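# Place printed block in open drawer, then close it

## Task

Move the printed block into the drawer that stands open, then push that drawer fully closed while every item it held beforehand stays inside. No cabinet may be shifted much from its spot. The robot must not topple or finish leaning, or the task fails. The result only counts if it holds without the robot propping anything up at the end.

## Robot and tools

ROBOT. A Hello Robot Stretch 3: a two-wheeled base (0.33 m long, 0.34 m wide), a lift that rides up a mast, and one telescoping arm that reaches out to the robot's RIGHT side. The arm cannot move forward or back, so to shift the gripper along the robot's heading you drive the base. Turning on the spot pivots about the point midway between the drive wheels, 0.05 m behind the front edge. With the arm drawn in and the wrist folded, the turn sweeps a circle of radius 0.28 m; an unfolded, level wrist reaches past that circle. A loose object may occasionally get nudged by something else.

FRAMES. Base frame: origin on the floor between the drive wheels, x ahead, y to the left, z up. hand_pose is reported in this frame, at the point where closed fingertips meet; with all wrist joints at zero its x axis is up, y points back along the arm toward the mast, z toward the rear. Fingertip pads are round, 0.04 m wide, and sit slightly nearer the wrist when wide open. The odometry frame is the base frame as it was when the scene began.

execute_actions. Argument "actions": a list holding one action or nothing (empty just reports state and pictures). Optional "cameras": any of head_camera, nav_camera, wrist_camera, all; omitted, null or ["all"] gives every camera, [] gives none; an unknown name rejects the call. An action may contain "base", "joints", or both, plus optional "contact_limits"; its motions start at once and may finish at different times. "base" holds exactly one command, both relative offsets from where the base last measured itself: {"translate_m": d}, metres, -1 to 1, positive forward (no sideways motion); or {"rotate_rad": d}, radians, -3.2 to 3.2, positive counter-clockwise seen from above. "joints" is one object keyed by joint name, each value an absolute target: lift_m 0 to 1.1 (arm height); arm_m 0 to 0.52 (extension); wrist_yaw_rad -1.345 to 4.42 (0 along the arm, positive toward the front, 3.0 folded over the base); wrist_pitch_rad -1.57 to 0.451 (0 level, negative tips fingers down); wrist_roll_rad -2.911 to 2.911 (0 fingers side by side, level); gripper_m -0.089 to 0.179 (larger is wider; real fingertip gap is 0.007 less when almost shut, 0.025 less when fully open, zero under 0.007); head_pan_rad -3.953 to 1.73 (0 ahead, positive left, -1.57 along the arm); head_tilt_rad -1.53 to 0.419 (negative down). Done tolerances: lift and arm ±0.004, gripper ±0.004, yaw/roll/head ±0.02, pitch ±0.05. A joint or base left out may keep pushing toward an older target without this showing in the status. Any unknown key or out-of-range number refuses the call and nothing moves. Each action lasts at most 15 s. "contact_limits" accepts only arm_m: a motor_effort percent (1 to 100) at which the arm motion halts with contact_stop (-value when retracting); lower is softer, too low stops instantly; it also caps the arm's holding force until the next action, and values above the maximum are clipped. If a result reports a stop, any later execute_actions, wait or finished_scene in the same reply are skipped.

wait: "seconds" 0 to 10; commands nothing, returns state and images like an empty action list.

zoom_image: "camera" (head_camera, nav_camera, wrist_camera) and "region" [x0, y0, x1, y1] pixels from the top-left of that camera's latest full image, at most 504 by 504.

finished_scene: "scene" integer (1 or 2); ends the current scene irreversibly once the last command has been held and reports success. The goal must already be met and stable. Replying without any tool call ends everything.

RESULT LINES. lidar_m: 12 rough distances (m) from the base origin, 30-degree sectors, first straight ahead, then counter-clockwise (4th left, 7th rear, 10th right); "-" means nothing seen. Scan plane is 0.17 m above the floor, range 0.15 to 12 m; misses glass, thin legs, things lower; the mast and, with the lift low, other robot parts block sectors 5, 6, 9, 10; a leaning base can show floor as a wall. wrist_depth_mm and head_depth_mm: 7x7 grids of median depth (wrist 45 to 1000, head 280 to 4000, head grid sideways). base_odometry counts wheel turns, so slip looks like travel; heading -3.142 to 3.142, left positive. turned_by_wheels and turned_by_imu give rotation since the last result. base_tilt in degrees, forward and right positive, with a fixed bias up to about 4 degrees. motor_effort: percent of max, positive toward larger joint values, peak in brackets; readings carry fixed bias and noise; positive wheel effort pushes forward. base_status/joint_status: "done" (for the base only means wheels turned the full amount), "off_target" (resting away from target, maybe still pushing), "contact_stop", "time_out", "torque_fault"; after the last three the old target is dropped and the joint holds where it is unless slack or switched off. on_its_own covers uncommanded things; "held at" is the held target, not the position; an effort outside its rest range suggests pushing or load.

BEHAVIOUR. Arm and lift stop with contact_stop on firm contact and then go slack until commanded again; a slack lift may sink under load or keep pressing, and closing fingers on a surface lifts it. Base, wrist and head never contact-stop. Hard or heavy wrist loading for seconds disables that servo for 10 s (torque_fault). To grip, send gripper_m below the object's width; to let go, send at least 0.02 above where it touched. Readings do not confirm a grasp; over-squeezing lets the stall guard weaken the grip; resend a different value to squeeze again. Fast base motion (0.30 m/s, 1.9 rad/s) needs lift_m under 0.30, arm_m under 0.03, wrist_yaw_rad over 2.54; otherwise 0.10 m/s and 0.63 rad/s. Fold or unfold the wrist only with lift_m 0.32 to 0.95, wrist_pitch_rad -0.4, roll near 0; once folded the lift may go to 0.25. With yaw below -0.4 keep pitch at -0.5 or lower.

AVOID. Arm pushes into rigid things with the gripper higher than about 0.45 m, raised contact limits, or repeated pushes after a contact_stop can tip the robot. Do not drive while gripping, hooking or pushing something fixed; snagging furniture, especially reversing, can tip it. If leaning, reverse the last move in small steps, free the gripper, and if still tipped lower lift_m to about 0.2. Drops, slips, slamming, hard hits and forceful pushing are penalised; keep motions brief, since the simulation runs on while you compose replies.

Each tool is called after "Request:" as name(argument=value, ...), one argument or row to a line, values as JSON.

## Session

Request:
execute_actions(
  actions=[],
)

Scene clock: 0.00 s.
base_odometry: x=+0.000 y=+0.000 heading=+0.000 (m, m, rad; odometry frame)
turned_by_wheels: +0.000 (rad since the last result)
turned_by_imu: +0.000 (rad since the last result)
base_tilt: forward=+1.1 right=-0.3 (deg)
lidar_m: 2.57 2.20 2.25 1.99 1.59 1.68 2.09 2.09 2.13 1.19 1.19 2.01
head_depth_mm: 1849 2688 2850 2806 2776 2746 2425 / 1852 2654 2997 2953 2987 2990 2414 / 1860 2708 2883 2873 2831 2848 2425 / 1789 2733 2763 2759 2729 2753 2392 / 1719 2640 2685 2661 2639 2672 2400 / 1748 2607 2577 2567 2540 2539 2375 / 1728 2544 2517 2500 2445 2513 2271
base_status: not commanded
joint_positions: lift_m=+0.526 arm_m=+0.001 wrist_yaw_rad=+3.080 wrist_pitch_rad=-0.579 wrist_roll_rad=-0.013 gripper_m=+0.037 head_pan_rad=-0.003 head_tilt_rad=-0.010
joint_status: not commanded
motor_effort: left_wheel=+0 right_wheel=+0 lift_m=+25 arm_m=+0 wrist_yaw_rad=+0 wrist_pitch_rad=+4 wrist_roll_rad=+0 gripper_m=+0 head_pan_rad=+0 head_tilt_rad=+4 (%)
hand_pose: x=-0.0088 y=+0.0549 z=+0.5047 quat_wxyz=(+0.222, +0.679, +0.182, +0.676) (m; base frame)
wrist_depth_mm: - - - - - - - / - - - - - - - / - - - - - - - / 929 929 931 948 923 942 939 / 789 801 810 781 801 779 808 / 696 689 672 683 694 683 683 / 601 614 - 630 602 600 602
pictures: head_camera (sideways: a quarter turn clockwise sets it upright), nav_camera (sideways: a quarter turn counterclockwise sets it upright), wrist_camera
Images, in order (width x height): head_camera 896x504, nav_camera 672x504, wrist_camera 644x364.

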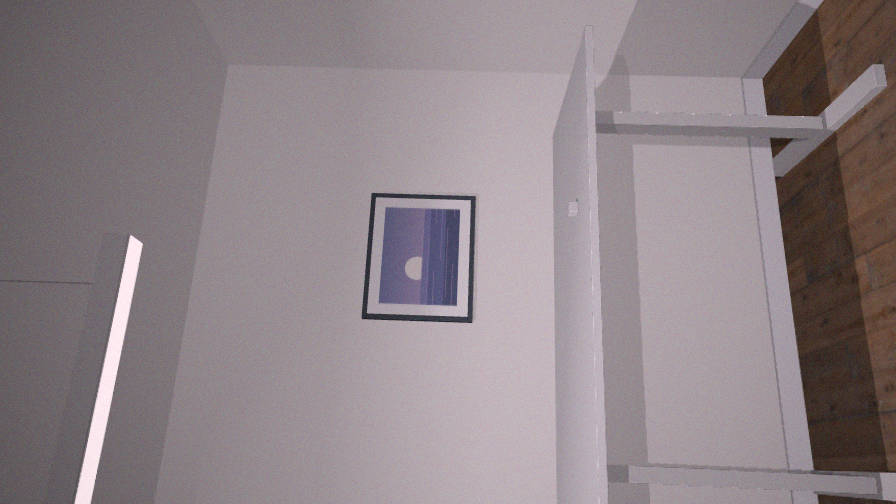

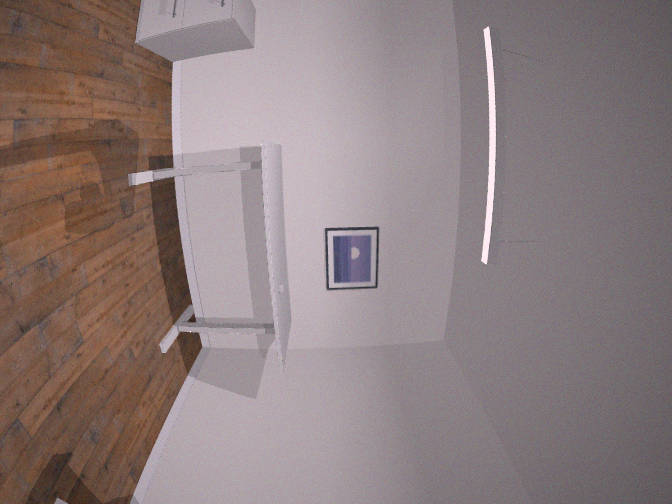

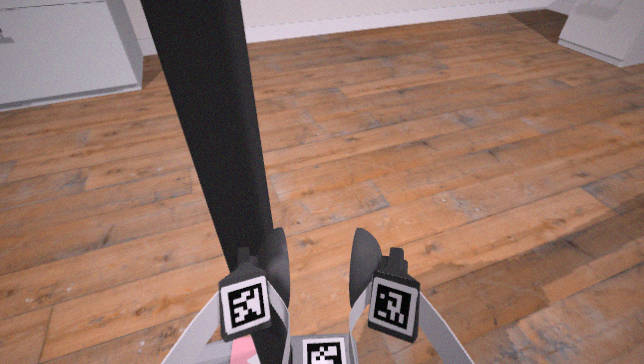

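Request:
execute_actions(
  actions=[
    {"joints":{"head_pan_rad":1.5,"head_tilt_rad":-0.5,"lift_m":0.28,"wrist_pitch_rad":-0.4}},
  ],
  cameras=["nav_camera"],
)

Request:
execute_actions(
  actions=[
    {"joints":{"head_pan_rad":-1.8}},
  ],
  cameras=["nav_camera"],
)

Scene clock: 5.13 s.
base_odometry: x=+0.000 y=+0.000 heading=+0.000 (m, m, rad; odometry frame)
turned_by_wheels: +0.000 (rad since the last result)
turned_by_imu: +0.001 (rad since the last result)
base_tilt: forward=+1.2 right=-0.3 (deg)
lidar_m: 2.56 2.20 2.25 1.99 1.59 1.68 2.10 2.09 2.13 1.19 1.19 2.01
head_depth_mm: 2054 2221 2453 2710 2147 1663 1373 / 1936 2123 2352 2549 2130 1662 1372 / 1884 2040 2219 2452 2112 1655 1356 / 1828 1948 2140 2341 2109 1665 1356 / 1750 1890 2030 2246 2089 1647 1351 / 1685 1806 1944 2145 2097 1642 1341 / 1634 1746 1882 2031 2081 1623 1348
base_status: not commanded
joint_positions: lift_m=+0.281 arm_m=+0.001 wrist_yaw_rad=+3.080 wrist_pitch_rad=-0.419 wrist_roll_rad=-0.013 gripper_m=+0.037 head_pan_rad=+1.493 head_tilt_rad=-0.494
joint_status: all done
motor_effort: left_wheel=+1(0) right_wheel=+0(0) lift_m=+10(21) arm_m=+0(1) wrist_yaw_rad=+0(0) wrist_pitch_rad=+6(7) wrist_roll_rad=+0(0) gripper_m=+1(1) head_pan_rad=+4(42) head_tilt_rad=-4(36) (%)
hand_pose: x=-0.0074 y=+0.0778 z=+0.2931 quat_wxyz=(+0.168, +0.691, +0.127, +0.691) (m; base frame)
wrist_depth_mm: - - - - - - - / - - - - - - - / - - - - - - - / 740 765 - 736 755 748 740 / 602 607 - 607 595 598 609 / 498 493 - 514 510 501 494 / 439 - - - 414 429 428
pictures: nav_camera (sideways: a quarter turn counterclockwise sets it upright)
Images, in order (width x height): nav_camera 672x504.

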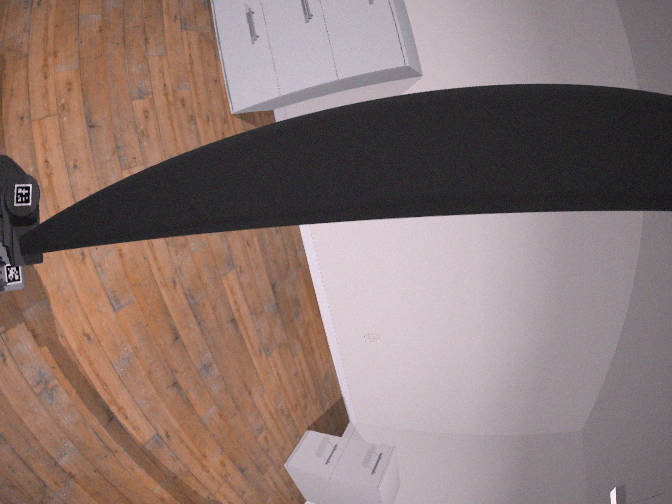

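Scene clock: 7.33 s.
base_odometry: x=+0.000 y=+0.000 heading=+0.000 (m, m, rad; odometry frame)
turned_by_wheels: +0.000 (rad since the last result)
turned_by_imu: +0.001 (rad since the last result)
base_tilt: forward=+1.1 right=-0.4 (deg)
lidar_m: 2.57 2.21 2.24 1.98 1.58 1.68 2.09 2.09 2.14 1.19 1.19 2.01
head_depth_mm: 2098 2289 2499 2696 2165 1685 1378 / 1983 2133 2350 2571 2153 1670 1371 / 1836 1997 2193 2421 2124 1647 1365 / 1749 1894 2074 2244 2108 1652 1355 / 1651 1786 1933 2104 2083 1632 1344 / 1576 1686 1824 1993 2061 1641 1349 / 1504 1599 1725 1877 1998 1624 1345
base_status: not commanded
joint_positions: lift_m=+0.281 arm_m=+0.001 wrist_yaw_rad=+3.080 wrist_pitch_rad=-0.419 wrist_roll_rad=-0.013 gripper_m=+0.037 head_pan_rad=-1.793 head_tilt_rad=-0.494
joint_status: all done
motor_effort: left_wheel=+0(0) right_wheel=+0(0) lift_m=+11(11) arm_m=+0(0) wrist_yaw_rad=+0(0) wrist_pitch_rad=+6(6) wrist_roll_rad=+0(0) gripper_m=+0(0) head_pan_rad=-3(42) head_tilt_rad=-3(3) (%)
hand_pose: x=-0.0074 y=+0.0778 z=+0.2931 quat_wxyz=(+0.168, +0.691, +0.127, +0.691) (m; base frame)
wrist_depth_mm: - - - - - - - / - - - - - - - / - - - - - - - / 748 750 - 749 741 764 752 / 599 591 - 598 603 612 598 / 500 496 - 521 514 498 495 / 442 - - - 413 431 427
pictures: nav_camera (sideways: a quarter turn counterclockwise sets it upright)
Images, in order (width x height): nav_camera 672x504.

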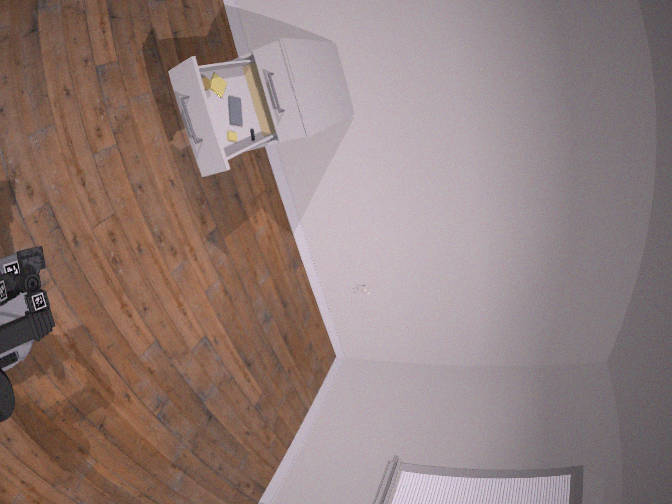

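Request:
execute_actions(
  actions=[
    {"base":{"translate_m":1.0},"joints":{"head_pan_rad":0,"head_tilt_rad":-0.5}},
  ],
  cameras=[],
)

Request:
execute_actions(
  actions=[
    {"base":{"translate_m":0.5}},
  ],
  cameras=[],
)

Request:
execute_actions(
  actions=[
    {"base":{"rotate_rad":1.87},"joints":{"head_pan_rad":-1.57,"head_tilt_rad":-0.7}},
  ],
  cameras=["head_camera","nav_camera"],
)

Scene clock: 15.80 s.
base_odometry: x=+1.000 y=+0.000 heading=+0.000 (m, m, rad; odometry frame)
turned_by_wheels: +0.000 (rad since the last result)
turned_by_imu: +0.003 (rad since the last result)
base_tilt: forward=+1.0 right=-0.3 (deg)
lidar_m: 1.75 1.33 1.63 2.30 2.29 2.20 3.05 3.04 1.09 1.16 1.48 1.60
head_depth_mm: 1691 1839 1450 2115 2059 1658 1374 / 1638 1770 1304 2161 2032 1652 1367 / 1563 1713 1290 2068 2133 1646 1355 / 1522 1683 1277 1973 2092 1632 1351 / 1478 1612 1258 1911 2033 1646 1359 / 1451 1556 1231 1844 1984 1630 1338 / 1413 1503 1220 1774 1928 1622 1341
base_status: done
joint_positions: lift_m=+0.281 arm_m=+0.001 wrist_yaw_rad=+3.080 wrist_pitch_rad=-0.419 wrist_roll_rad=-0.013 gripper_m=+0.037 head_pan_rad=-0.007 head_tilt_rad=-0.494
joint_status: all done
motor_effort: left_wheel=+0(9) right_wheel=+0(5) lift_m=+10(10) arm_m=+0(0) wrist_yaw_rad=+0(0) wrist_pitch_rad=+6(6) wrist_roll_rad=+0(0) gripper_m=+0(0) head_pan_rad=+4(42) head_tilt_rad=-3(2) (%)
hand_pose: x=-0.0074 y=+0.0779 z=+0.2932 quat_wxyz=(+0.168, +0.691, +0.127, +0.691) (m; base frame)
wrist_depth_mm: - - - - - - - / - - - - - - - / - - - - - - - / 766 750 - 750 751 748 741 / 604 611 - 599 600 600 601 / 500 495 - 509 509 495 502 / 437 - - - 414 430 434
pictures: none
No camera images: the call's "cameras" was empty. Leave "cameras" out to get every camera's image.

Scene clock: 19.10 s.
base_odometry: x=+1.500 y=+0.000 heading=+0.000 (m, m, rad; odometry frame)
turned_by_wheels: +0.000 (rad since the last result)
turned_by_imu: +0.001 (rad since the last result)
base_tilt: forward=+1.1 right=-0.3 (deg)
lidar_m: 1.28 0.92 0.93 1.52 2.45 2.61 3.53 1.61 1.32 1.33 1.33 1.15
head_depth_mm: 1218 1321 1328 803 1294 1455 1370 / 1167 1273 1306 773 649 1652 1355 / 1121 1234 1289 786 643 1647 1349 / 1091 1204 1250 782 614 1640 1352 / 1059 1159 1211 777 584 1619 1338 / 1035 1134 1176 771 559 1582 1347 / 1017 1096 1138 761 554 1528 1337
base_status: done
joint_positions: lift_m=+0.281 arm_m=+0.001 wrist_yaw_rad=+3.080 wrist_pitch_rad=-0.419 wrist_roll_rad=-0.013 gripper_m=+0.037 head_pan_rad=-0.007 head_tilt_rad=-0.495
joint_status: not commanded
motor_effort: left_wheel=+0(10) right_wheel=+0(5) lift_m=+11(11) arm_m=+0(0) wrist_yaw_rad=+0(0) wrist_pitch_rad=+6(6) wrist_roll_rad=+0(0) gripper_m=+0(1) head_pan_rad=+3(4) head_tilt_rad=-2(2) (%)
hand_pose: x=-0.0074 y=+0.0779 z=+0.2933 quat_wxyz=(+0.168, +0.691, +0.127, +0.691) (m; base frame)
wrist_depth_mm: - - - - - - - / - - - - - - - / - - - - - - 814 / 757 763 - 735 750 730 760 / 598 594 - 601 607 598 603 / 494 493 - 521 514 502 494 / 443 - - - 415 426 433
pictures: none
No camera images: the call's "cameras" was empty. Leave "cameras" out to get every camera's image.

Scene clock: 21.47 s.
base_odometry: x=+1.500 y=+0.000 heading=+1.870 (m, m, rad; odometry frame)
turned_by_wheels: +1.870 (rad since the last result)
turned_by_imu: +1.826 (rad since the last result)
base_tilt: forward=+1.1 right=-0.4 (deg)
lidar_m: 2.44 2.51 2.70 3.49 1.35 1.40 1.33 1.18 1.14 1.28 0.92 1.52
head_depth_mm: 1068 1146 759 607 1694 1425 1229 / 1071 1126 755 605 1698 1416 1214 / 1068 1115 747 601 1701 1416 1219 / 1068 1104 738 599 1681 1400 1211 / 1073 1091 737 593 1692 1406 1205 / 1069 1073 729 590 1656 1399 1205 / 1070 1060 721 585 1497 1337 1197
base_status: done
joint_positions: lift_m=+0.281 arm_m=+0.001 wrist_yaw_rad=+3.080 wrist_pitch_rad=-0.419 wrist_roll_rad=-0.013 gripper_m=+0.037 head_pan_rad=-1.563 head_tilt_rad=-0.692
joint_status: all done
motor_effort: left_wheel=-4(12) right_wheel=+3(9) lift_m=+11(11) arm_m=+1(1) wrist_yaw_rad=+0(0) wrist_pitch_rad=+6(6) wrist_roll_rad=+0(0) gripper_m=+0(0) head_pan_rad=-4(42) head_tilt_rad=-4(24) (%)
hand_pose: x=-0.0074 y=+0.0778 z=+0.2933 quat_wxyz=(+0.168, +0.691, +0.127, +0.691) (m; base frame)
wrist_depth_mm: 943 - - - - - - / - - - - - - - / - - - - - - - / 744 732 - 757 751 763 747 / 587 603 - 603 597 600 604 / 493 499 - 518 510 500 508 / 437 - - - 421 429 426
pictures: head_camera (sideways: a quarter turn clockwise sets it upright), nav_camera (sideways: a quarter turn counterclockwise sets it upright)
Images, in order (width x height): head_camera 896x504, nav_camera 672x504.

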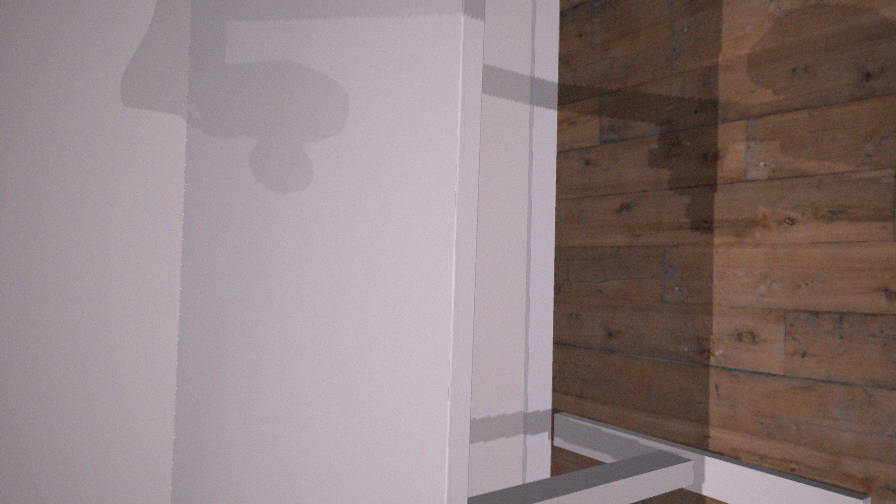

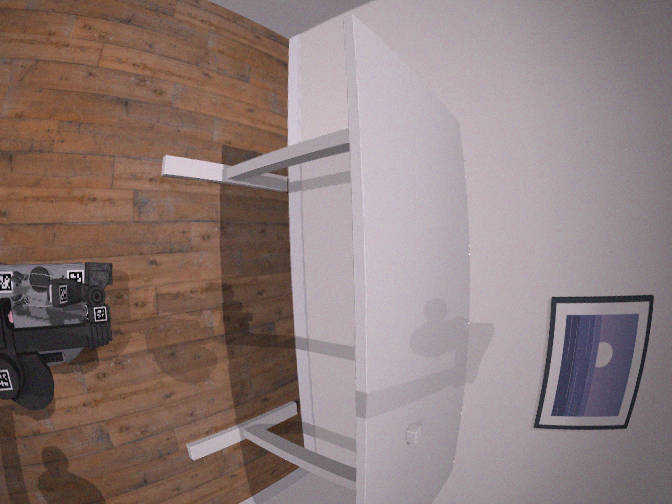

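Request:
execute_actions(
  actions=[
    {"base":{"translate_m":-0.4},"joints":{"lift_m":0.94}},
  ],
  cameras=[],
)

Request:
execute_actions(
  actions=[
    {"joints":{"wrist_yaw_rad":0,"gripper_m":0.15}},
  ],
  cameras=[],
)

Request:
execute_actions(
  actions=[
    {"joints":{"lift_m":1.02,"arm_m":0.1}},
  ],
  cameras=["head_camera","wrist_camera"],
)

Scene clock: 31.07 s.
base_odometry: x=+1.618 y=-0.382 heading=+1.870 (m, m, rad; odometry frame)
turned_by_wheels: +0.000 (rad since the last result)
turned_by_imu: +0.002 (rad since the last result)
base_tilt: forward=+1.1 right=-0.3 (deg)
lidar_m: 2.08 2.92 3.25 1.47 1.15 0.98 0.94 0.96 0.92 1.28 1.15 1.16
head_depth_mm: 1087 1144 759 609 1445 - 1156 / 1078 1125 755 606 1706 - 1171 / 1074 1115 746 603 1696 - - / 1083 1104 709 597 1684 - - / 1077 1086 736 595 1697 - - / 1073 1075 726 588 1666 1431 - / 1085 1066 720 607 1658 1389 1200
base_status: done
joint_positions: lift_m=+0.939 arm_m=+0.001 wrist_yaw_rad=+3.080 wrist_pitch_rad=-0.418 wrist_roll_rad=-0.013 gripper_m=+0.037 head_pan_rad=-1.563 head_tilt_rad=-0.692
joint_status: all done
motor_effort: left_wheel=-3(13) right_wheel=+2(5) lift_m=+38(39) arm_m=+0(0) wrist_yaw_rad=+0(1) wrist_pitch_rad=+6(6) wrist_roll_rad=+0(0) gripper_m=+0(0) head_pan_rad=-3(4) head_tilt_rad=-6(4) (%)
hand_pose: x=-0.0074 y=+0.0779 z=+0.9519 quat_wxyz=(+0.168, +0.691, +0.127, +0.691) (m; base frame)
wrist_depth_mm: - - - - - - - / - - - - - - - / - - - - - - - / - - - - - - - / - - - - - - - / - - - - - - - / - - - - - - -
pictures: none
No camera images: the call's "cameras" was empty. Leave "cameras" out to get every camera's image.

Scene clock: 33.60 s.
base_odometry: x=+1.618 y=-0.382 heading=+1.870 (m, m, rad; odometry frame)
turned_by_wheels: +0.000 (rad since the last result)
turned_by_imu: +0.001 (rad since the last result)
base_tilt: forward=+1.1 right=-0.4 (deg)
lidar_m: 2.07 2.92 3.25 1.48 1.14 0.98 0.94 0.96 0.92 1.28 1.15 1.16
head_depth_mm: 1090 1141 758 609 1457 - - / 1087 1127 751 607 1707 - - / 1084 1118 745 602 - - - / 1081 1104 708 597 - - 1214 / 1081 1091 734 593 1657 1398 1202 / 1075 1077 727 590 1670 1397 1199 / 1073 1065 721 606 1669 1395 1204
base_status: not commanded
joint_positions: lift_m=+0.939 arm_m=+0.001 wrist_yaw_rad=+0.003 wrist_pitch_rad=-0.418 wrist_roll_rad=-0.013 gripper_m=+0.150 head_pan_rad=-1.563 head_tilt_rad=-0.692
joint_status: all done
motor_effort: left_wheel=-3(3) right_wheel=+2(2) lift_m=+38(38) arm_m=-1(0) wrist_yaw_rad=-3(4) wrist_pitch_rad=+6(6) wrist_roll_rad=+0(0) gripper_m=+0(82) head_pan_rad=-3(3) head_tilt_rad=-5(4) (%)
hand_pose: x=-0.0208 y=-0.3704 z=+0.9519 quat_wxyz=(+0.697, +0.149, -0.687, -0.145) (m; base frame)
wrist_depth_mm: 875 887 875 877 863 902 898 / 460 462 457 418 464 472 475 / 297 297 299 305 301 307 307 / - - - 269 267 266 266 / - - - - - - - / 964 - - - - - - / - - - - - - 970
pictures: none
No camera images: the call's "cameras" was empty. Leave "cameras" out to get every camera's image.

Scene clock: 35.57 s.
base_odometry: x=+1.618 y=-0.382 heading=+1.870 (m, m, rad; odometry frame)
turned_by_wheels: +0.000 (rad since the last result)
turned_by_imu: +0.000 (rad since the last result)
base_tilt: forward=+1.1 right=-0.3 (deg)
lidar_m: 2.07 2.91 3.25 1.47 1.14 0.98 0.94 0.96 0.92 1.28 1.15 1.16
head_depth_mm: 1078 - - - 1234 1346 1196 / 1081 1162 - - 1649 1416 1216 / 1079 1155 - - 1615 1421 1212 / 1083 1128 705 621 1700 1412 1205 / 1083 1093 734 573 1689 1391 1209 / 1082 1079 727 590 1662 1412 1190 / 1085 1064 722 607 1659 1388 1194
base_status: not commanded
joint_positions: lift_m=+1.019 arm_m=+0.100 wrist_yaw_rad=+0.002 wrist_pitch_rad=-0.418 wrist_roll_rad=-0.013 gripper_m=+0.150 head_pan_rad=-1.563 head_tilt_rad=-0.692
joint_status: all done
motor_effort: left_wheel=-3(3) right_wheel=+2(2) lift_m=+38(40) arm_m=+3(1) wrist_yaw_rad=-2(3) wrist_pitch_rad=+5(6) wrist_roll_rad=+0(0) gripper_m=+1(1) head_pan_rad=-3(3) head_tilt_rad=-5(4) (%)
hand_pose: x=-0.0210 y=-0.4691 z=+1.0319 quat_wxyz=(+0.697, +0.149, -0.687, -0.145) (m; base frame)
wrist_depth_mm: 797 814 808 831 829 816 816 / 745 739 743 758 765 772 883 / 488 491 493 496 508 499 511 / 364 372 369 361 374 376 375 / 292 294 293 297 295 298 299 / 244 - 245 246 247 - 247 / 225 - 223 223 223 229 225
pictures: head_camera (sideways: a quarter turn clockwise sets it upright), wrist_camera
Images, in order (width x height): head_camera 896x504, wrist_camera 644x364.

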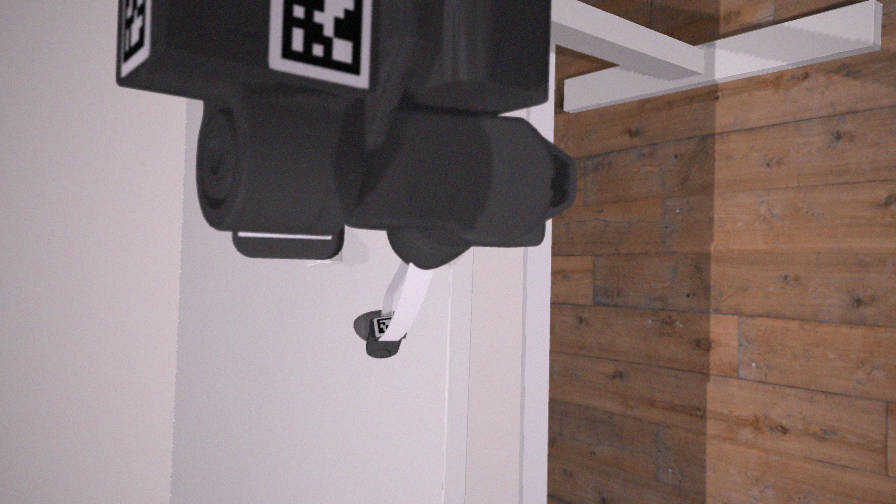

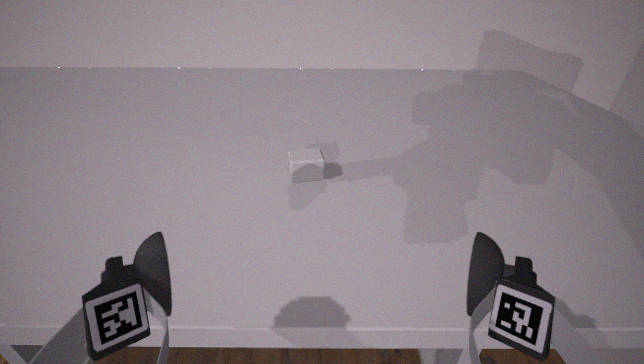

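Request:
execute_actions(
  actions=[
    {"base":{"translate_m":0.015},"joints":{"lift_m":0.965,"arm_m":0.22}},
  ],
  cameras=["wrist_camera"],
)

Scene clock: 39.83 s.
base_odometry: x=+1.613 y=-0.368 heading=+1.870 (m, m, rad; odometry frame)
turned_by_wheels: +0.000 (rad since the last result)
turned_by_imu: +0.001 (rad since the last result)
base_tilt: forward=+1.1 right=-0.3 (deg)
lidar_m: 2.06 2.90 3.22 1.54 1.18 1.00 0.95 0.98 0.92 1.29 1.14 1.16
head_depth_mm: 1083 1148 - 633 1234 1349 1197 / 1078 1167 - 1637 1707 1421 1222 / 1078 1150 - 1640 1693 1418 1212 / 1087 1107 721 610 1675 1406 1212 / 1081 1084 751 595 1691 1393 1202 / 1075 1079 725 590 1671 1399 1204 / 1074 1055 720 607 1656 1392 1204
base_status: done
joint_positions: lift_m=+0.966 arm_m=+0.220 wrist_yaw_rad=+0.002 wrist_pitch_rad=-0.418 wrist_roll_rad=-0.013 gripper_m=+0.150 head_pan_rad=-1.563 head_tilt_rad=-0.692
joint_status: all done
motor_effort: left_wheel=-3(3) right_wheel=+2(6) lift_m=+11(36) arm_m=+2(2) wrist_yaw_rad=-2(2) wrist_pitch_rad=+5(5) wrist_roll_rad=+0(0) gripper_m=+1(0) head_pan_rad=-3(4) head_tilt_rad=-5(5) (%)
hand_pose: x=-0.0210 y=-0.5891 z=+0.9784 quat_wxyz=(+0.697, +0.149, -0.687, -0.145) (m; base frame)
wrist_depth_mm: 711 710 703 705 705 721 720 / 543 546 553 556 562 577 565 / 362 362 363 362 368 368 372 / 269 270 269 243 274 275 277 / 215 216 217 217 217 219 219 / 179 - 180 181 181 - 181 / - 150 154 154 154 151 154
pictures: wrist_camera
Images, in order (width x height): wrist_camera 644x364.

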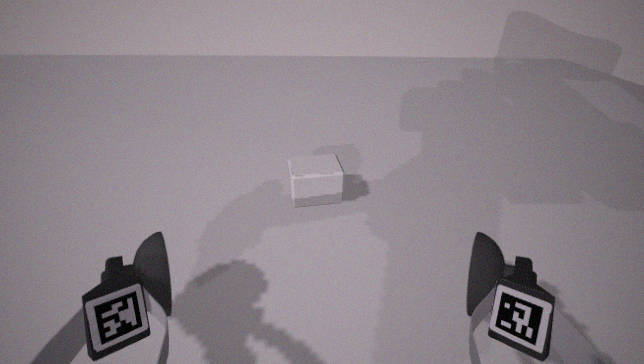

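Request:
execute_actions(
  actions=[
    {"joints":{"lift_m":0.955,"arm_m":0.3}},
  ],
  cameras=["wrist_camera"],
)

Request:
execute_actions(
  actions=[
    {"joints":{"gripper_m":0.0}},
  ],
  cameras=["wrist_camera"],
)

Request:
execute_actions(
  actions=[
    {"joints":{"lift_m":1.0,"arm_m":0.0}},
  ],
  cameras=["wrist_camera"],
)

Scene clock: 43.77 s.
base_odometry: x=+1.613 y=-0.368 heading=+1.870 (m, m, rad; odometry frame)
turned_by_wheels: +0.000 (rad since the last result)
turned_by_imu: +0.001 (rad since the last result)
base_tilt: forward=+1.1 right=-0.2 (deg)
lidar_m: 2.06 2.91 3.21 1.54 1.18 0.99 0.95 0.98 0.93 1.29 1.14 1.16
head_depth_mm: 1079 1162 - 621 1231 1355 1203 / 1083 1170 - 605 1711 1416 1219 / 1083 1153 - 600 1694 1412 1219 / 1086 1146 755 600 1686 1410 1213 / 1078 1095 766 596 1675 1400 1200 / 1084 1081 724 589 1663 1405 1200 / 1076 1066 719 605 1656 1385 1192
base_status: not commanded
joint_positions: lift_m=+0.956 arm_m=+0.300 wrist_yaw_rad=+0.002 wrist_pitch_rad=-0.411 wrist_roll_rad=-0.013 gripper_m=+0.150 head_pan_rad=-1.563 head_tilt_rad=-0.692
joint_status: all done
motor_effort: left_wheel=-3(3) right_wheel=+2(2) lift_m=+9(12) arm_m=+4(1) wrist_yaw_rad=-2(2) wrist_pitch_rad=+3(5) wrist_roll_rad=+0(0) gripper_m=-1(1) head_pan_rad=-3(3) head_tilt_rad=-5(5) (%)
hand_pose: x=-0.0210 y=-0.6698 z=+0.9700 quat_wxyz=(+0.697, +0.146, -0.687, -0.143) (m; base frame)
wrist_depth_mm: 633 644 643 637 638 650 646 / 525 526 531 536 547 547 558 / 343 345 350 348 350 352 357 / 255 257 256 259 260 261 261 / 203 204 204 163 206 207 207 / 169 - 170 165 170 - 171 / - 140 145 145 145 142 146
pictures: wrist_camera
Images, in order (width x height): wrist_camera 644x364.

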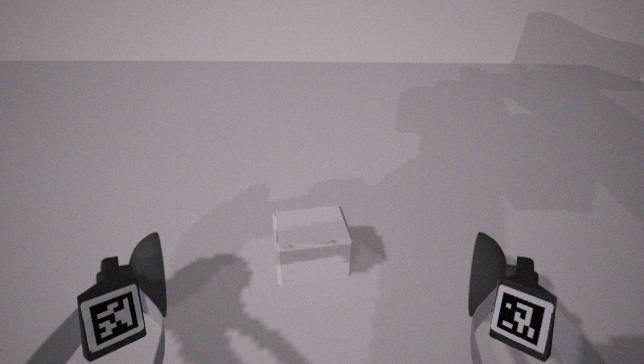

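Scene clock: 45.77 s.
base_odometry: x=+1.613 y=-0.368 heading=+1.870 (m, m, rad; odometry frame)
turned_by_wheels: +0.000 (rad since the last result)
turned_by_imu: +0.001 (rad since the last result)
base_tilt: forward=+1.1 right=-0.4 (deg)
lidar_m: 2.07 2.90 3.21 1.54 1.19 0.99 0.95 0.98 0.92 1.28 1.14 1.16
head_depth_mm: 1088 1159 - 622 1232 1348 1200 / 1081 1169 - 605 1705 1422 1229 / 1081 1162 - 601 1699 1424 1217 / 1077 1143 772 598 1693 1408 1217 / 1079 1086 733 594 1672 1403 1206 / 1080 1075 724 590 1665 1403 1200 / 1079 1064 722 607 1672 1389 1198
base_status: not commanded
joint_positions: lift_m=+0.956 arm_m=+0.300 wrist_yaw_rad=+0.001 wrist_pitch_rad=-0.396 wrist_roll_rad=-0.013 gripper_m=+0.001 head_pan_rad=-1.563 head_tilt_rad=-0.692
joint_status: all done
motor_effort: left_wheel=-3(3) right_wheel=+1(2) lift_m=+9(9) arm_m=+2(4) wrist_yaw_rad=-1(2) wrist_pitch_rad=-1(3) wrist_roll_rad=+0(0) gripper_m=-11(86) head_pan_rad=-3(3) head_tilt_rad=-4(5) (%)
hand_pose: x=-0.0212 y=-0.6719 z=+0.9735 quat_wxyz=(+0.698, +0.141, -0.688, -0.138) (m; base frame)
wrist_depth_mm: 627 632 640 639 645 641 646 / 575 574 580 581 583 591 612 / 361 363 364 366 367 366 373 / 265 266 267 269 271 272 270 / 210 211 212 168 214 213 212 / 173 174 177 165 179 176 176 / 148 148 144 149 144 149 149
pictures: wrist_camera
Images, in order (width x height): wrist_camera 644x364.

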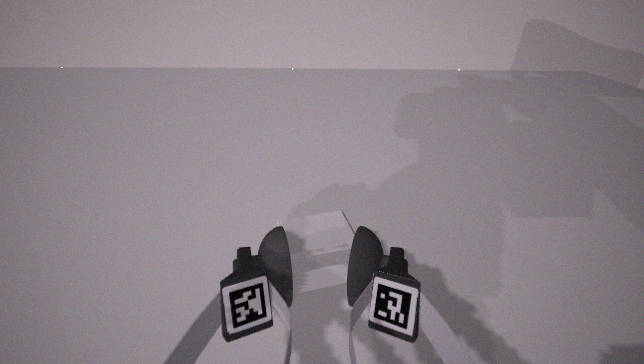

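Scene clock: 49.20 s.
base_odometry: x=+1.613 y=-0.368 heading=+1.870 (m, m, rad; odometry frame)
turned_by_wheels: +0.000 (rad since the last result)
turned_by_imu: +0.001 (rad since the last result)
base_tilt: forward=+1.1 right=-0.4 (deg)
lidar_m: 2.07 2.90 3.24 1.54 1.18 0.99 0.95 0.98 0.93 1.29 1.14 1.16
head_depth_mm: 1084 1146 777 - - - - / 1082 1132 753 608 - - - / 1080 1120 747 - - - - / 1074 1109 737 - - 1390 1184 / 1079 1091 734 594 1677 1404 1202 / 1080 1073 726 590 1671 1400 1192 / 1082 1061 722 609 1666 1393 1200
base_status: not commanded
joint_positions: lift_m=+0.999 arm_m=+0.001 wrist_yaw_rad=+0.001 wrist_pitch_rad=-0.414 wrist_roll_rad=-0.013 gripper_m=+0.001 head_pan_rad=-1.563 head_tilt_rad=-0.692
joint_status: all done
joint sent to its limit — the command would take arm_m past its lower limit, so that joint was sent only as far as its limit.
motor_effort: left_wheel=-3(3) right_wheel=+2(2) lift_m=+38(37) arm_m=-2(3) wrist_yaw_rad=-1(1) wrist_pitch_rad=+4(4) wrist_roll_rad=+0(0) gripper_m=-11(11) head_pan_rad=-4(3) head_tilt_rad=-4(4) (%)
hand_pose: x=-0.0212 y=-0.3712 z=+1.0128 quat_wxyz=(+0.697, +0.147, -0.687, -0.144) (m; base frame)
wrist_depth_mm: 896 892 884 911 903 919 892 / 692 685 696 701 706 706 919 / 448 448 453 454 460 459 462 / 333 336 339 339 339 340 343 / 298 298 299 169 297 296 298 / - - - 169 - - - / - - - - - - -
pictures: wrist_camera
Images, in order (width x height): wrist_camera 644x364.

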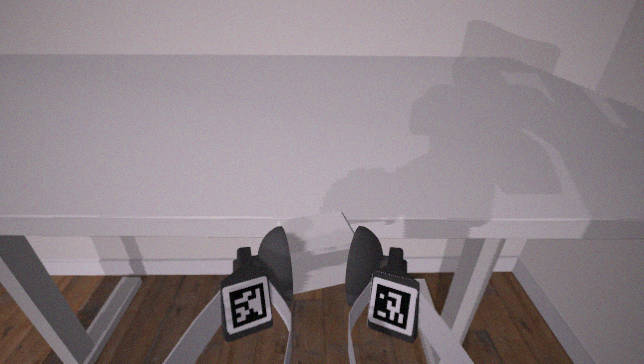

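Request:
execute_actions(
  actions=[
    {"base":{"translate_m":0.15}},
  ],
  cameras=[],
)

Request:
execute_actions(
  actions=[
    {"base":{"rotate_rad":-1.6},"joints":{"lift_m":0.6,"head_tilt_rad":-0.9}},
  ],
  cameras=[],
)

Request:
execute_actions(
  actions=[
    {"base":{"translate_m":-1.0}},
  ],
  cameras=[],
)

Request:
execute_actions(
  actions=[
    {"base":{"translate_m":-0.25}},
  ],
)

Scene clock: 55.73 s.
base_odometry: x=+1.569 y=-0.225 heading=+1.869 (m, m, rad; odometry frame)
turned_by_wheels: +0.000 (rad since the last result)
turned_by_imu: +0.001 (rad since the last result)
base_tilt: forward=+1.1 right=-0.4 (deg)
lidar_m: 2.06 2.75 3.02 3.48 1.33 1.15 1.10 1.13 1.00 1.28 1.04 1.74
head_depth_mm: 1076 1142 778 - - - - / 1076 1130 752 608 - - - / 1078 1108 744 - - - - / 1076 1108 737 - - 1386 1189 / 1077 1096 734 593 1682 1411 1208 / 1076 1076 727 591 1653 1402 1206 / 1077 1061 720 588 1653 1383 1198
base_status: done
joint_positions: lift_m=+0.999 arm_m=+0.001 wrist_yaw_rad=+0.001 wrist_pitch_rad=-0.414 wrist_roll_rad=-0.013 gripper_m=+0.001 head_pan_rad=-1.563 head_tilt_rad=-0.692
joint_status: not commanded
motor_effort: left_wheel=-4(5) right_wheel=+2(6) lift_m=+38(38) arm_m=-2(2) wrist_yaw_rad=-1(1) wrist_pitch_rad=+4(4) wrist_roll_rad=+0(0) gripper_m=-11(11) head_pan_rad=-4(3) head_tilt_rad=-5(4) (%)
hand_pose: x=-0.0212 y=-0.3712 z=+1.0128 quat_wxyz=(+0.697, +0.147, -0.687, -0.144) (m; base frame)
wrist_depth_mm: 884 876 912 891 916 893 917 / 693 688 694 691 707 706 715 / 449 452 448 454 461 460 464 / 335 337 337 338 340 339 344 / 295 295 296 169 295 297 297 / - - - 170 - - - / - - - - - - -
pictures: none
No camera images: the call's "cameras" was empty. Leave "cameras" out to get every camera's image.

Scene clock: 60.20 s.
base_odometry: x=+1.569 y=-0.225 heading=+0.270 (m, m, rad; odometry frame)
turned_by_wheels: -1.600 (rad since the last result)
turned_by_imu: -1.564 (rad since the last result)
base_tilt: forward=+1.1 right=-0.4 (deg)
lidar_m: 1.28 1.04 1.74 1.94 2.75 2.97 3.49 1.21 1.16 1.10 1.13 1.00
head_depth_mm: 973 1121 1324 1595 1473 1284 1161 / 968 1117 1319 1597 1457 1269 - / 967 1118 1316 1592 1450 1277 - / 964 1115 1311 1577 1459 1314 - / 960 1105 1318 1571 1446 1266 1125 / 962 1105 1312 1566 1434 1263 1123 / 958 1108 1306 1558 1438 1257 1130
base_status: done
joint_positions: lift_m=+0.601 arm_m=+0.001 wrist_yaw_rad=+0.001 wrist_pitch_rad=-0.415 wrist_roll_rad=-0.013 gripper_m=+0.001 head_pan_rad=-1.563 head_tilt_rad=-0.889
joint_status: all done
motor_effort: left_wheel=+4(9) right_wheel=-3(6) lift_m=+11(35) arm_m=-2(1) wrist_yaw_rad=-1(1) wrist_pitch_rad=+4(4) wrist_roll_rad=+0(0) gripper_m=-11(11) head_pan_rad=-3(3) head_tilt_rad=-6(25) (%)
hand_pose: x=-0.0212 y=-0.3711 z=+0.6141 quat_wxyz=(+0.697, +0.147, -0.687, -0.144) (m; base frame)
wrist_depth_mm: 709 723 734 746 753 747 764 / 784 796 801 795 820 813 835 / 843 863 861 874 874 905 928 / 923 946 931 960 - - - / - - - 169 - - - / 878 883 895 170 909 885 900 / 740 752 722 761 742 769 757
pictures: none
No camera images: the call's "cameras" was empty. Leave "cameras" out to get every camera's image.

Scene clock: 71.27 s.
base_odometry: x=+0.605 y=-0.491 heading=+0.270 (m, m, rad; odometry frame)
turned_by_wheels: +0.000 (rad since the last result)
turned_by_imu: +0.003 (rad since the last result)
base_tilt: forward=+1.1 right=-0.4 (deg)
lidar_m: 2.27 1.92 2.24 2.63 2.58 2.64 2.50 1.71 0.57 0.55 1.18 1.55
head_depth_mm: 1019 1165 1031 855 985 892 819 / 1012 1160 1023 849 974 888 - / 1005 1150 1045 869 978 904 - / 1009 1159 1337 1575 1443 1323 - / 1003 1157 1363 1607 1455 1264 1129 / 1005 1154 1357 1596 1429 1266 1124 / 1001 1150 1363 1595 1435 1266 1115
base_status: done
joint_positions: lift_m=+0.601 arm_m=+0.001 wrist_yaw_rad=+0.001 wrist_pitch_rad=-0.415 wrist_roll_rad=-0.013 gripper_m=+0.001 head_pan_rad=-1.563 head_tilt_rad=-0.889
joint_status: not commanded
motor_effort: left_wheel=+4(5) right_wheel=-3(6) lift_m=+11(10) arm_m=-1(2) wrist_yaw_rad=-1(1) wrist_pitch_rad=+4(4) wrist_roll_rad=+0(0) gripper_m=-11(11) head_pan_rad=-4(4) head_tilt_rad=-7(6) (%)
hand_pose: x=-0.0212 y=-0.3711 z=+0.6141 quat_wxyz=(+0.697, +0.147, -0.687, -0.144) (m; base frame)
wrist_depth_mm: 766 765 785 778 758 770 778 / 808 841 829 824 346 349 353 / 884 899 905 881 310 313 317 / - - - - 346 343 346 / - - - 169 452 458 451 / 856 878 878 171 427 420 413 / 751 756 729 736 380 357 350
pictures: none
No camera images: the call's "cameras" was empty. Leave "cameras" out to get every camera's image.

Scene clock: 74.83 s.
base_odometry: x=+0.364 y=-0.558 heading=+0.270 (m, m, rad; odometry frame)
turned_by_wheels: +0.000 (rad since the last result)
turned_by_imu: +0.001 (rad since the last result)
base_tilt: forward=+1.1 right=-0.3 (deg)
lidar_m: 2.15 2.15 2.47 2.25 2.20 2.37 2.26 1.73 0.59 0.56 0.57 1.57
head_depth_mm: 1029 1181 1401 1624 1466 1280 1125 / 1027 1180 1050 863 979 875 - / 1019 1153 1016 859 989 890 - / 1020 1147 1011 863 981 910 - / 1016 1151 1006 854 945 884 821 / 1017 1160 1345 1557 1411 1265 1092 / 1013 1164 1378 1593 1438 1255 1123
base_status: done
joint_positions: lift_m=+0.601 arm_m=+0.001 wrist_yaw_rad=+0.001 wrist_pitch_rad=-0.415 wrist_roll_rad=-0.013 gripper_m=+0.001 head_pan_rad=-1.563 head_tilt_rad=-0.889
joint_status: not commanded
motor_effort: left_wheel=+4(7) right_wheel=-3(7) lift_m=+11(11) arm_m=-2(2) wrist_yaw_rad=-1(1) wrist_pitch_rad=+4(4) wrist_roll_rad=+0(0) gripper_m=-11(12) head_pan_rad=-4(3) head_tilt_rad=-6(7) (%)
hand_pose: x=-0.0212 y=-0.3711 z=+0.6141 quat_wxyz=(+0.697, +0.147, -0.687, -0.144) (m; base frame)
wrist_depth_mm: 765 778 763 732 757 797 809 / 832 823 338 342 343 346 879 / 920 324 315 317 324 329 - / - - 346 344 354 368 - / - - 446 169 467 - - / 890 853 396 171 419 425 882 / 743 732 343 347 335 339 747
pictures: head_camera (sideways: a quarter turn clockwise sets it upright), nav_camera (sideways: a quarter turn counterclockwise sets it upright), wrist_camera
Images, in order (width x height): head_camera 896x504, nav_camera 672x504, wrist_camera 644x364.

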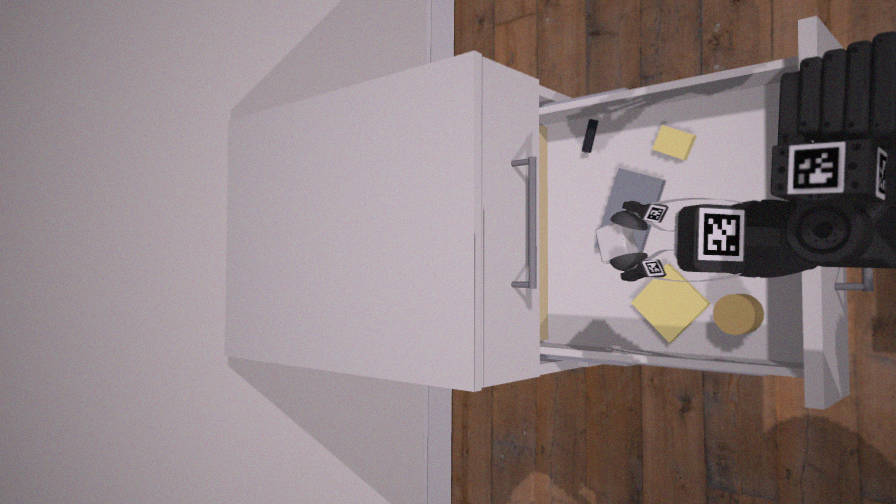

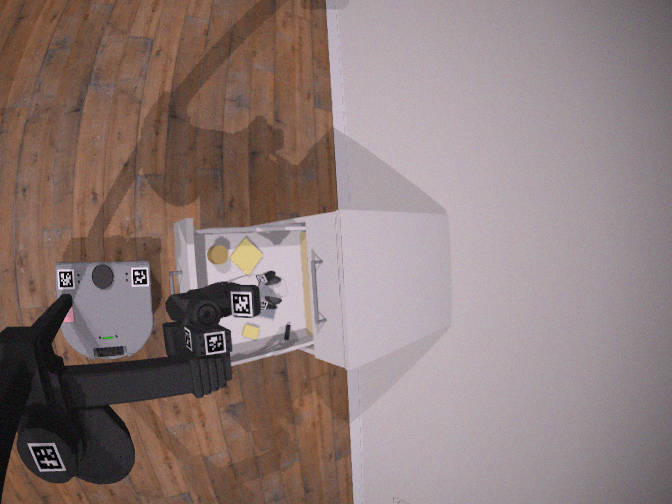

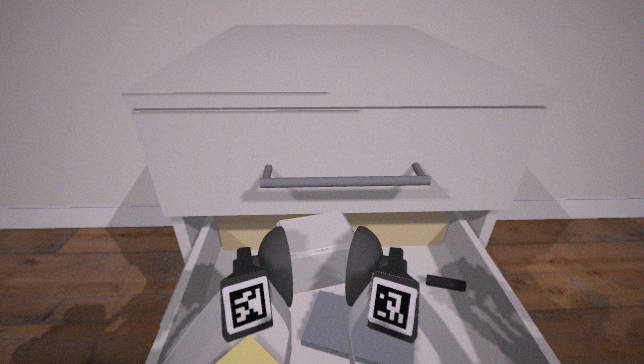

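Request:
execute_actions(
  actions=[
    {"joints":{"wrist_pitch_rad":-1.1,"arm_m":0.08}},
  ],
  cameras=["wrist_camera","head_camera"],
)

Scene clock: 78.47 s.
base_odometry: x=+0.364 y=-0.558 heading=+0.270 (m, m, rad; odometry frame)
turned_by_wheels: +0.000 (rad since the last result)
turned_by_imu: +0.001 (rad since the last result)
base_tilt: forward=+1.1 right=-0.4 (deg)
lidar_m: 2.15 2.15 2.48 2.25 2.19 2.38 2.26 1.73 0.58 0.56 0.57 1.57
head_depth_mm: 1025 1179 1400 1610 1459 1284 1123 / 1026 1180 1048 864 983 939 - / 1024 1156 1017 859 990 - 748 / 1021 1151 1012 858 968 - 778 / 1013 1151 1002 851 953 878 823 / 1021 1167 1347 1565 1413 1258 1092 / 1011 1168 1366 1602 1432 1255 1117
base_status: not commanded
joint_positions: lift_m=+0.601 arm_m=+0.080 wrist_yaw_rad=+0.001 wrist_pitch_rad=-1.102 wrist_roll_rad=-0.013 gripper_m=+0.001 head_pan_rad=-1.563 head_tilt_rad=-0.889
joint_status: all done
motor_effort: left_wheel=+4(4) right_wheel=-2(2) lift_m=+10(11) arm_m=+2(1) wrist_yaw_rad=-1(2) wrist_pitch_rad=+1(4) wrist_roll_rad=+0(0) gripper_m=-11(11) head_pan_rad=-3(4) head_tilt_rad=-6(6) (%)
hand_pose: x=-0.0215 y=-0.3189 z=+0.4999 quat_wxyz=(+0.607, +0.373, -0.598, -0.368) (m; base frame)
wrist_depth_mm: 796 324 339 342 339 318 826 / 766 297 317 313 322 314 764 / 722 294 294 297 295 299 266 / 678 267 277 286 288 282 251 / 648 244 271 170 271 273 241 / 618 228 226 170 262 257 232 / 581 240 243 246 244 246 233
pictures: head_camera (sideways: a quarter turn clockwise sets it upright), wrist_camera
Images, in order (width x height): head_camera 896x504, wrist_camera 644x364.

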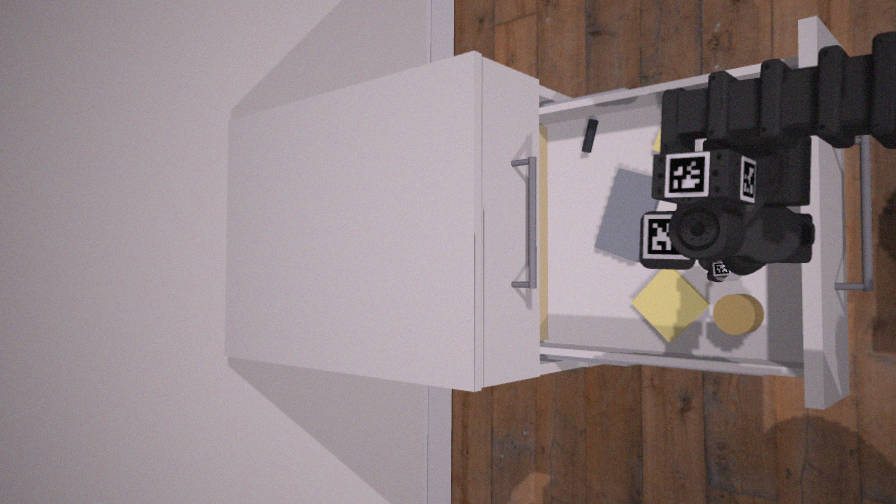

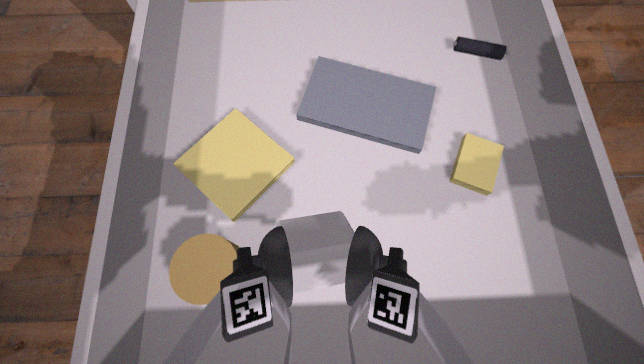

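Request:
execute_actions(
  actions=[
    {"joints":{"lift_m":0.54}},
  ],
  cameras=[],
)

Request:
execute_actions(
  actions=[
    {"joints":{"gripper_m":0.07}},
  ],
  cameras=[],
)

Request:
execute_actions(
  actions=[
    {"joints":{"lift_m":0.72}},
  ],
  cameras=[],
)

Request:
execute_actions(
  actions=[
    {"joints":{"wrist_pitch_rad":-1.57,"arm_m":0.0,"gripper_m":0.0,"head_tilt_rad":-1.2}},
  ],
  cameras=["wrist_camera","head_camera"],
)

Scene clock: 83.00 s.
base_odometry: x=+0.364 y=-0.558 heading=+0.270 (m, m, rad; odometry frame)
turned_by_wheels: +0.000 (rad since the last result)
turned_by_imu: +0.001 (rad since the last result)
base_tilt: forward=+1.2 right=-0.3 (deg)
lidar_m: 2.15 2.16 2.48 2.25 2.18 2.37 2.26 1.73 0.59 0.56 0.57 1.57
head_depth_mm: 1027 1185 1398 1612 1486 1285 1103 / 1024 1180 1055 866 989 886 - / 1020 1155 1019 863 993 921 919 / 1019 1147 1010 858 969 906 810 / 1024 1144 1006 855 944 876 820 / 1013 1167 1338 1552 1413 1257 1093 / 1013 1161 1382 1591 1431 1253 1129
base_status: not commanded
joint_positions: lift_m=+0.541 arm_m=+0.080 wrist_yaw_rad=+0.001 wrist_pitch_rad=-1.103 wrist_roll_rad=-0.013 gripper_m=+0.001 head_pan_rad=-1.563 head_tilt_rad=-0.889
joint_status: all done
motor_effort: left_wheel=+4(4) right_wheel=-3(3) lift_m=+11(11) arm_m=+2(1) wrist_yaw_rad=-2(2) wrist_pitch_rad=+1(1) wrist_roll_rad=+0(1) gripper_m=-11(11) head_pan_rad=-3(3) head_tilt_rad=-5(6) (%)
hand_pose: x=-0.0215 y=-0.3186 z=+0.4398 quat_wxyz=(+0.606, +0.374, -0.598, -0.368) (m; base frame)
wrist_depth_mm: 734 254 266 260 268 268 223 / 193 243 248 244 239 251 227 / 181 224 224 235 236 232 227 / 180 220 217 222 224 225 220 / 174 200 210 169 213 212 212 / 173 171 176 170 203 202 203 / 171 192 190 192 190 193 194
pictures: none
No camera images: the call's "cameras" was empty. Leave "cameras" out to get every camera's image.

Scene clock: 84.20 s.
base_odometry: x=+0.364 y=-0.558 heading=+0.270 (m, m, rad; odometry frame)
turned_by_wheels: +0.000 (rad since the last result)
turned_by_imu: +0.000 (rad since the last result)
base_tilt: forward=+1.1 right=-0.3 (deg)
lidar_m: 2.16 2.15 2.48 2.25 2.19 2.36 2.25 1.73 0.59 0.56 0.57 1.57
head_depth_mm: 1025 1180 1402 1609 1467 1275 1105 / 1021 1181 1056 866 981 888 - / 1026 1150 1018 862 992 919 917 / 1020 1148 1011 854 969 916 809 / 1020 1146 1003 855 957 878 823 / 1016 1162 1351 1570 1413 1263 1095 / 1013 1169 1370 1585 1438 1259 1128
base_status: not commanded
joint_positions: lift_m=+0.541 arm_m=+0.080 wrist_yaw_rad=+0.001 wrist_pitch_rad=-1.104 wrist_roll_rad=-0.013 gripper_m=+0.070 head_pan_rad=-1.563 head_tilt_rad=-0.889
joint_status: all done
motor_effort: left_wheel=+5(4) right_wheel=-3(2) lift_m=+11(11) arm_m=+2(2) wrist_yaw_rad=-1(1) wrist_pitch_rad=+1(1) wrist_roll_rad=+0(0) gripper_m=+1(79) head_pan_rad=-4(3) head_tilt_rad=-7(7) (%)
hand_pose: x=-0.0215 y=-0.3186 z=+0.4398 quat_wxyz=(+0.606, +0.374, -0.598, -0.368) (m; base frame)
wrist_depth_mm: 725 254 266 260 268 269 224 / 193 243 245 243 239 252 225 / 182 224 225 236 237 232 227 / 180 219 217 222 225 224 221 / 174 200 212 211 213 214 211 / 174 172 200 176 - 202 204 / 171 190 191 191 191 193 193
pictures: none
No camera images: the call's "cameras" was empty. Leave "cameras" out to get every camera's image.

Scene clock: 86.67 s.
base_odometry: x=+0.364 y=-0.558 heading=+0.270 (m, m, rad; odometry frame)
turned_by_wheels: +0.000 (rad since the last result)
turned_by_imu: +0.001 (rad since the last result)
base_tilt: forward=+1.2 right=-0.3 (deg)
lidar_m: 2.15 2.15 2.48 2.24 2.20 2.37 2.25 1.73 0.59 0.56 0.57 1.57
head_depth_mm: 1031 1188 1390 1601 1504 - - / 1028 1171 1047 869 1006 - 813 / 1020 1150 1020 864 1030 - 813 / 1025 1146 1009 858 958 868 813 / 1019 1149 1008 857 948 878 821 / 1015 1173 1342 1570 1414 1263 1088 / 1015 1166 1377 1600 1429 1255 1119
base_status: not commanded
joint_positions: lift_m=+0.719 arm_m=+0.080 wrist_yaw_rad=+0.001 wrist_pitch_rad=-1.104 wrist_roll_rad=-0.013 gripper_m=+0.070 head_pan_rad=-1.563 head_tilt_rad=-0.889
joint_status: all done
motor_effort: left_wheel=+4(4) right_wheel=-2(3) lift_m=+38(39) arm_m=+2(2) wrist_yaw_rad=-1(1) wrist_pitch_rad=+1(1) wrist_roll_rad=+0(0) gripper_m=+1(0) head_pan_rad=-3(3) head_tilt_rad=-6(6) (%)
hand_pose: x=-0.0215 y=-0.3186 z=+0.6184 quat_wxyz=(+0.606, +0.374, -0.598, -0.368) (m; base frame)
wrist_depth_mm: 941 338 314 295 323 330 973 / 886 899 448 454 454 891 915 / 857 848 430 424 428 832 856 / 807 797 390 404 404 413 809 / 749 743 383 386 387 384 772 / 724 722 357 367 - 367 722 / 684 685 351 349 350 327 700
pictures: none
No camera images: the call's "cameras" was empty. Leave "cameras" out to get every camera's image.

Scene clock: 88.47 s.
base_odometry: x=+0.364 y=-0.558 heading=+0.270 (m, m, rad; odometry frame)
turned_by_wheels: +0.000 (rad since the last result)
turned_by_imu: +0.000 (rad since the last result)
base_tilt: forward=+1.1 right=-0.4 (deg)
lidar_m: 2.15 2.15 2.47 2.24 2.19 2.37 2.26 1.73 0.59 0.56 0.57 1.57
head_depth_mm: 1208 1389 1503 1417 - - - / 922 829 894 977 - - - / 919 822 856 962 - - - / 912 823 850 959 895 - - / 913 817 889 948 889 1181 1096 / 1173 1383 1494 1375 1265 1183 1101 / 1194 1474 1511 1374 1261 1180 1097
base_status: not commanded
joint_positions: lift_m=+0.719 arm_m=+0.001 wrist_yaw_rad=+0.001 wrist_pitch_rad=-1.554 wrist_roll_rad=-0.013 gripper_m=+0.000 head_pan_rad=-1.563 head_tilt_rad=-1.185
joint_status: all done
joint sent to its limit — the command would take arm_m past its lower limit and wrist_pitch_rad past its lower limit, so those joints were sent only as far as their limits.
motor_effort: left_wheel=+4(4) right_wheel=-3(3) lift_m=+38(38) arm_m=-2(4) wrist_yaw_rad=-1(1) wrist_pitch_rad=-2(3) wrist_roll_rad=+0(0) gripper_m=-2(81) head_pan_rad=-3(3) head_tilt_rad=-8(34) (%)
hand_pose: x=-0.0217 y=-0.1265 z=+0.6014 quat_wxyz=(+0.508, +0.499, -0.500, -0.493) (m; base frame)
wrist_depth_mm: 693 692 336 338 345 340 710 / 700 698 347 344 344 308 719 / 714 726 713 724 707 723 737 / 742 737 735 - 746 753 764 / 742 764 770 - - 760 759 / 772 787 783 - 774 784 768 / 779 769 789 789 790 775 803
pictures: head_camera (sideways: a quarter turn clockwise sets it upright), wrist_camera
Images, in order (width x height): head_camera 896x504, wrist_camera 644x364.

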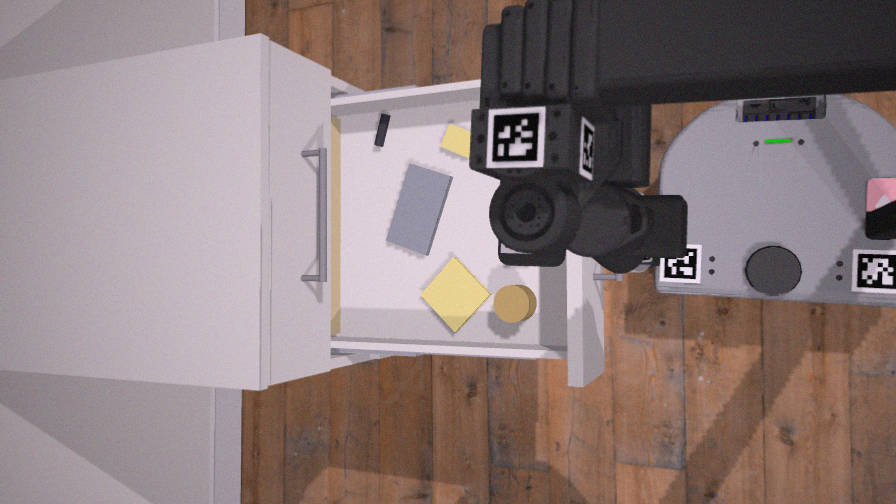

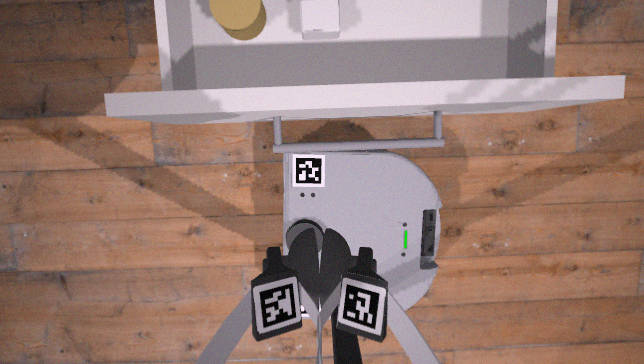

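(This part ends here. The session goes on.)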